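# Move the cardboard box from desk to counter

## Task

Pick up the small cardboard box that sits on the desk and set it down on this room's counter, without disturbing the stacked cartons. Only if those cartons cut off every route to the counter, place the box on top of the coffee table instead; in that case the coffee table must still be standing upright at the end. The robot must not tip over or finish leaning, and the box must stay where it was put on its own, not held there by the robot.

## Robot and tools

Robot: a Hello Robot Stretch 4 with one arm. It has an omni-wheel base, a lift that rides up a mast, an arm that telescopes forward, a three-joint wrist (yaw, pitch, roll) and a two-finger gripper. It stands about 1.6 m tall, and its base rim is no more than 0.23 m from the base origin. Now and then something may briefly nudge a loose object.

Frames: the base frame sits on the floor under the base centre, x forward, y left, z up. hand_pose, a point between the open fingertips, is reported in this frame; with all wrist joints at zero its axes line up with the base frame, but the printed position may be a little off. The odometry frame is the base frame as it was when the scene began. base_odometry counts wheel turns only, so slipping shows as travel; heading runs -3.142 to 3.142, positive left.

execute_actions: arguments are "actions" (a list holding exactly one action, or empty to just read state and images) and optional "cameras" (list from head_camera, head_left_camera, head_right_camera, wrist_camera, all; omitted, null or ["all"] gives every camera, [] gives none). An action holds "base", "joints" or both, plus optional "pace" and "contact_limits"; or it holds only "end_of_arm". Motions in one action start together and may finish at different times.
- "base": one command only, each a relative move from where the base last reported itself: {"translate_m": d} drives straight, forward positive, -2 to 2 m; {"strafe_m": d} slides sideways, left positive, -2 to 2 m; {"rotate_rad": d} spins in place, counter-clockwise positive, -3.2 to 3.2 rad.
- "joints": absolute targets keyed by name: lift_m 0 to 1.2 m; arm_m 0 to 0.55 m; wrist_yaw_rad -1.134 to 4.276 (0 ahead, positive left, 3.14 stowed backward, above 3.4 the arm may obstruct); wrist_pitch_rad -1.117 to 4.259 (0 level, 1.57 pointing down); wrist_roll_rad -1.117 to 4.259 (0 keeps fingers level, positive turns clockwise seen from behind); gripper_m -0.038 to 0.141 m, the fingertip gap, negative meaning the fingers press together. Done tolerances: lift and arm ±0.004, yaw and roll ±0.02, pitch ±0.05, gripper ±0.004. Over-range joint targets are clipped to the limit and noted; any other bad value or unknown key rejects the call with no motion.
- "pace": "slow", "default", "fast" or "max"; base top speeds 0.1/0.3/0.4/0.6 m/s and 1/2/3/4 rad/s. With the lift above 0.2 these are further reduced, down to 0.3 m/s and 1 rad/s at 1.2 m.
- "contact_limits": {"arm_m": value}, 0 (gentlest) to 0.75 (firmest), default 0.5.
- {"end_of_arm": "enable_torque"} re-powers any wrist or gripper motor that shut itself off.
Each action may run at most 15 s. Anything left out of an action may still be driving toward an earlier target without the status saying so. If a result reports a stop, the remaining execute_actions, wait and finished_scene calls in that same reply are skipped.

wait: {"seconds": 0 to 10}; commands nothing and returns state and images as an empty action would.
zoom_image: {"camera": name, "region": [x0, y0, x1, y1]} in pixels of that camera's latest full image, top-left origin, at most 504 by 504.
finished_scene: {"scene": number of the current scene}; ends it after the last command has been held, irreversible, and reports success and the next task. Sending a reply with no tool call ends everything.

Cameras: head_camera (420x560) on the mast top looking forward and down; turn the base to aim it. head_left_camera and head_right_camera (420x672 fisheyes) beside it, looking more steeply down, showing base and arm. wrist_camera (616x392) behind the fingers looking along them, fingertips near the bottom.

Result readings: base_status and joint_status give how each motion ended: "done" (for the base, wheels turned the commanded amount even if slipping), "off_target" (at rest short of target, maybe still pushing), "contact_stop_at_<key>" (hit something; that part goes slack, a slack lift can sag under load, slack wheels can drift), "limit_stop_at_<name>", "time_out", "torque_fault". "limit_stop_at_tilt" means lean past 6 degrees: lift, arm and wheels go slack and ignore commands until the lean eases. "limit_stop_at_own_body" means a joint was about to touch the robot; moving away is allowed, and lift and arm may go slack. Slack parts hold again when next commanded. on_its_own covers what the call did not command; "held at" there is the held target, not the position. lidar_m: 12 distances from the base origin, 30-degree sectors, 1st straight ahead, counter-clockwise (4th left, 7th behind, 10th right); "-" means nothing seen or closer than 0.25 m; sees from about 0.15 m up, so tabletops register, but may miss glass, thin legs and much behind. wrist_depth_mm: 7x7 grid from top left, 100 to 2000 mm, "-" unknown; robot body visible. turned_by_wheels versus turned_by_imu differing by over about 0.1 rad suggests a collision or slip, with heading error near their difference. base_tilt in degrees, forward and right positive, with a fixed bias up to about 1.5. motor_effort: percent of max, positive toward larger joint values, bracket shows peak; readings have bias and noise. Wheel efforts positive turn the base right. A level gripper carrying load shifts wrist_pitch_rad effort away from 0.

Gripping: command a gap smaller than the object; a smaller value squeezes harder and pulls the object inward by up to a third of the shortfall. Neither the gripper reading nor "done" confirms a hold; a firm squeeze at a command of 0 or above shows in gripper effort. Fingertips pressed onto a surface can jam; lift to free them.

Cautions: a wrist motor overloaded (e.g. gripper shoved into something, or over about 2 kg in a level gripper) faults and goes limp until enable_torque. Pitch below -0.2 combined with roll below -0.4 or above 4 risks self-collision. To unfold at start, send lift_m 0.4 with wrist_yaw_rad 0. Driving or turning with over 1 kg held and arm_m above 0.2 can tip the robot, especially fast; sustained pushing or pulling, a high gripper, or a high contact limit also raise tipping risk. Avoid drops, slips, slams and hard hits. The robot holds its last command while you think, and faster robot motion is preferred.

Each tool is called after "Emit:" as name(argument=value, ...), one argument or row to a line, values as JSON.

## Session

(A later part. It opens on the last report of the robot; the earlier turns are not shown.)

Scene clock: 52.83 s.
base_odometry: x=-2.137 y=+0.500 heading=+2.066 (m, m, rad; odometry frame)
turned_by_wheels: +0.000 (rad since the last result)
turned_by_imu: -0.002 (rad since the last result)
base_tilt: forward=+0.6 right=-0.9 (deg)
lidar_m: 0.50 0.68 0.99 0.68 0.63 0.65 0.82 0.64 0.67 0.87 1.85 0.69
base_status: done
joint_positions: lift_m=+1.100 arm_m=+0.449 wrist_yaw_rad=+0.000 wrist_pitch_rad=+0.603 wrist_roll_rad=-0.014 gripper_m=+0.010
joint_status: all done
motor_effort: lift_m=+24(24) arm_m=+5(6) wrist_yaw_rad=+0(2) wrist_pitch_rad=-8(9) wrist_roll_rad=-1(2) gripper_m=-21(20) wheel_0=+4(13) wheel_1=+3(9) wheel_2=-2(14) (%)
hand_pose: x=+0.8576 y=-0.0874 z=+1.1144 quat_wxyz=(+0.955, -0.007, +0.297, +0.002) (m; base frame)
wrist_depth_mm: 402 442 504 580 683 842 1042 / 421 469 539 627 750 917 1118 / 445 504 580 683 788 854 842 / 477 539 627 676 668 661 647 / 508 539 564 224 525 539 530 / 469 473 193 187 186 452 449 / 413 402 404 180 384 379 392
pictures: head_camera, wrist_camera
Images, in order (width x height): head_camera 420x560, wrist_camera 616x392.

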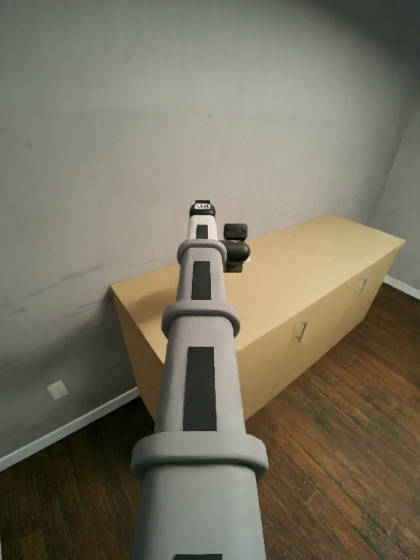

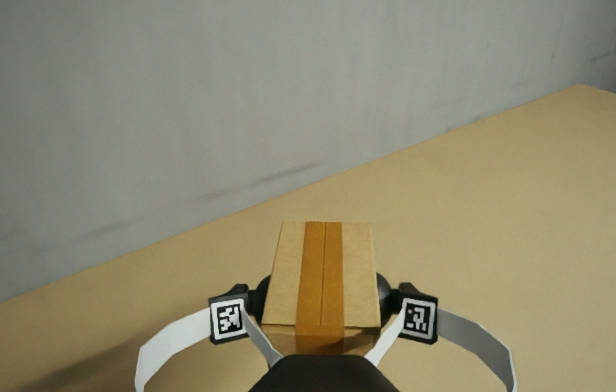

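Emit:
execute_actions(
  actions=[
    {"joints":{"lift_m":0.938}},
  ],
  cameras=["wrist_camera"],
)

Emit:
execute_actions(
  actions=[
    {"joints":{"gripper_m":0.11}},
  ],
  cameras=["wrist_camera"],
)

Emit:
execute_actions(
  actions=[
    {"joints":{"lift_m":1.03},"pace":"fast"},
  ],
  cameras=["wrist_camera"],
)

Scene clock: 54.97 s.
base_odometry: x=-2.137 y=+0.500 heading=+2.066 (m, m, rad; odometry frame)
turned_by_wheels: +0.000 (rad since the last result)
turned_by_imu: -0.001 (rad since the last result)
base_tilt: forward=+0.6 right=-0.9 (deg)
lidar_m: 0.49 0.68 1.00 0.67 0.63 0.65 0.84 0.65 0.66 0.86 1.85 0.70
base_status: not commanded
joint_positions: lift_m=+0.938 arm_m=+0.449 wrist_yaw_rad=+0.000 wrist_pitch_rad=+0.603 wrist_roll_rad=-0.014 gripper_m=+0.010
joint_status: all done
motor_effort: lift_m=+18(23) arm_m=+6(5) wrist_yaw_rad=-1(1) wrist_pitch_rad=-7(6) wrist_roll_rad=-2(1) gripper_m=-22(21) wheel_0=+4(4) wheel_1=+3(3) wheel_2=-2(2) (%)
hand_pose: x=+0.8576 y=-0.0874 z=+0.9529 quat_wxyz=(+0.955, -0.007, +0.297, +0.002) (m; base frame)
wrist_depth_mm: 399 439 508 580 683 820 991 / 421 466 535 615 691 707 715 / 445 492 521 508 500 492 488 / 410 402 397 392 387 382 377 / 325 324 324 223 303 309 306 / 271 270 193 187 185 260 256 / 236 229 232 180 220 218 -
pictures: wrist_camera
Images, in order (width x height): wrist_camera 616x392.

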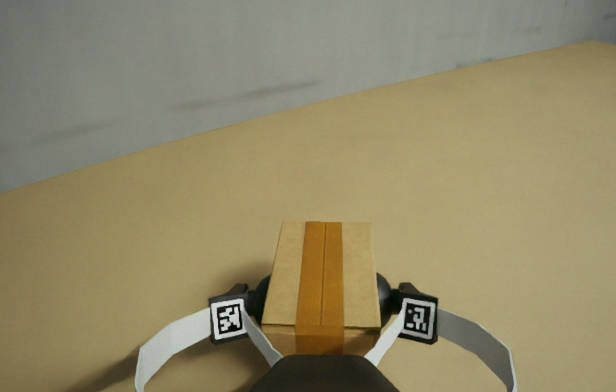

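Scene clock: 56.80 s.
base_odometry: x=-2.137 y=+0.500 heading=+2.066 (m, m, rad; odometry frame)
turned_by_wheels: +0.000 (rad since the last result)
turned_by_imu: -0.001 (rad since the last result)
base_tilt: forward=+0.6 right=-0.8 (deg)
lidar_m: 0.50 0.71 1.00 0.68 0.62 0.64 0.84 0.64 0.67 0.85 1.87 0.69
base_status: not commanded
joint_positions: lift_m=+0.938 arm_m=+0.449 wrist_yaw_rad=+0.000 wrist_pitch_rad=+0.602 wrist_roll_rad=-0.014 gripper_m=+0.110
joint_status: all done
motor_effort: lift_m=+18(18) arm_m=+5(6) wrist_yaw_rad=+0(1) wrist_pitch_rad=-6(9) wrist_roll_rad=-2(2) gripper_m=+0(21) wheel_0=+4(4) wheel_1=+3(3) wheel_2=-2(2) (%)
hand_pose: x=+0.8577 y=-0.0874 z=+0.9530 quat_wxyz=(+0.955, -0.007, +0.297, +0.002) (m; base frame)
wrist_depth_mm: 399 439 504 580 683 831 1008 / 418 466 539 615 683 715 723 / 439 488 521 504 504 496 492 / 413 404 402 392 387 384 379 / 327 325 324 255 306 310 307 / 271 271 211 208 213 252 256 / 237 231 232 151 227 224 -
pictures: wrist_camera
Images, in order (width x height): wrist_camera 616x392.

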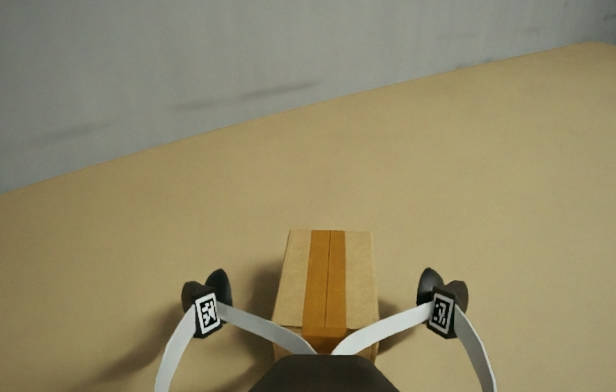

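Scene clock: 57.93 s.
base_odometry: x=-2.137 y=+0.500 heading=+2.066 (m, m, rad; odometry frame)
turned_by_wheels: +0.000 (rad since the last result)
turned_by_imu: +0.000 (rad since the last result)
base_tilt: forward=+0.7 right=-0.8 (deg)
lidar_m: 0.50 0.71 1.00 0.67 0.62 0.64 0.85 0.64 0.66 0.85 1.84 0.69
base_status: not commanded
joint_positions: lift_m=+1.030 arm_m=+0.449 wrist_yaw_rad=+0.000 wrist_pitch_rad=+0.602 wrist_roll_rad=-0.014 gripper_m=+0.110
joint_status: all done
motor_effort: lift_m=+24(26) arm_m=+5(5) wrist_yaw_rad=-1(1) wrist_pitch_rad=-7(7) wrist_roll_rad=-1(2) gripper_m=+3(1) wheel_0=+4(4) wheel_1=+3(3) wheel_2=-2(2) (%)
hand_pose: x=+0.8577 y=-0.0874 z=+1.0446 quat_wxyz=(+0.955, -0.007, +0.296, +0.002) (m; base frame)
wrist_depth_mm: 399 436 504 580 676 831 1025 / 418 469 539 627 741 878 1025 / 442 500 580 661 715 707 699 / 473 530 569 559 549 544 535 / 466 462 459 455 449 445 433 / 382 384 211 382 355 357 364 / 334 329 329 151 324 317 322
pictures: wrist_camera
Images, in order (width x height): wrist_camera 616x392.

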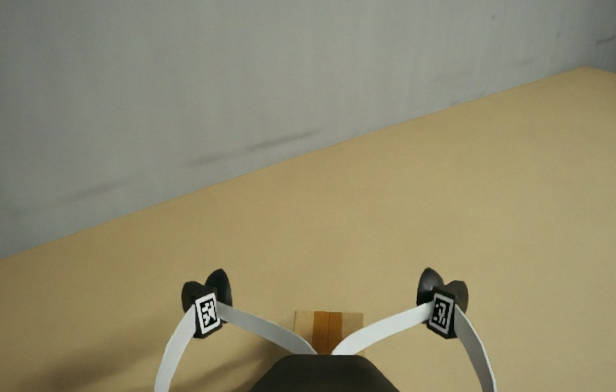

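Emit:
finished_scene(
  scene=1,
)

The scene is finished: the task was done.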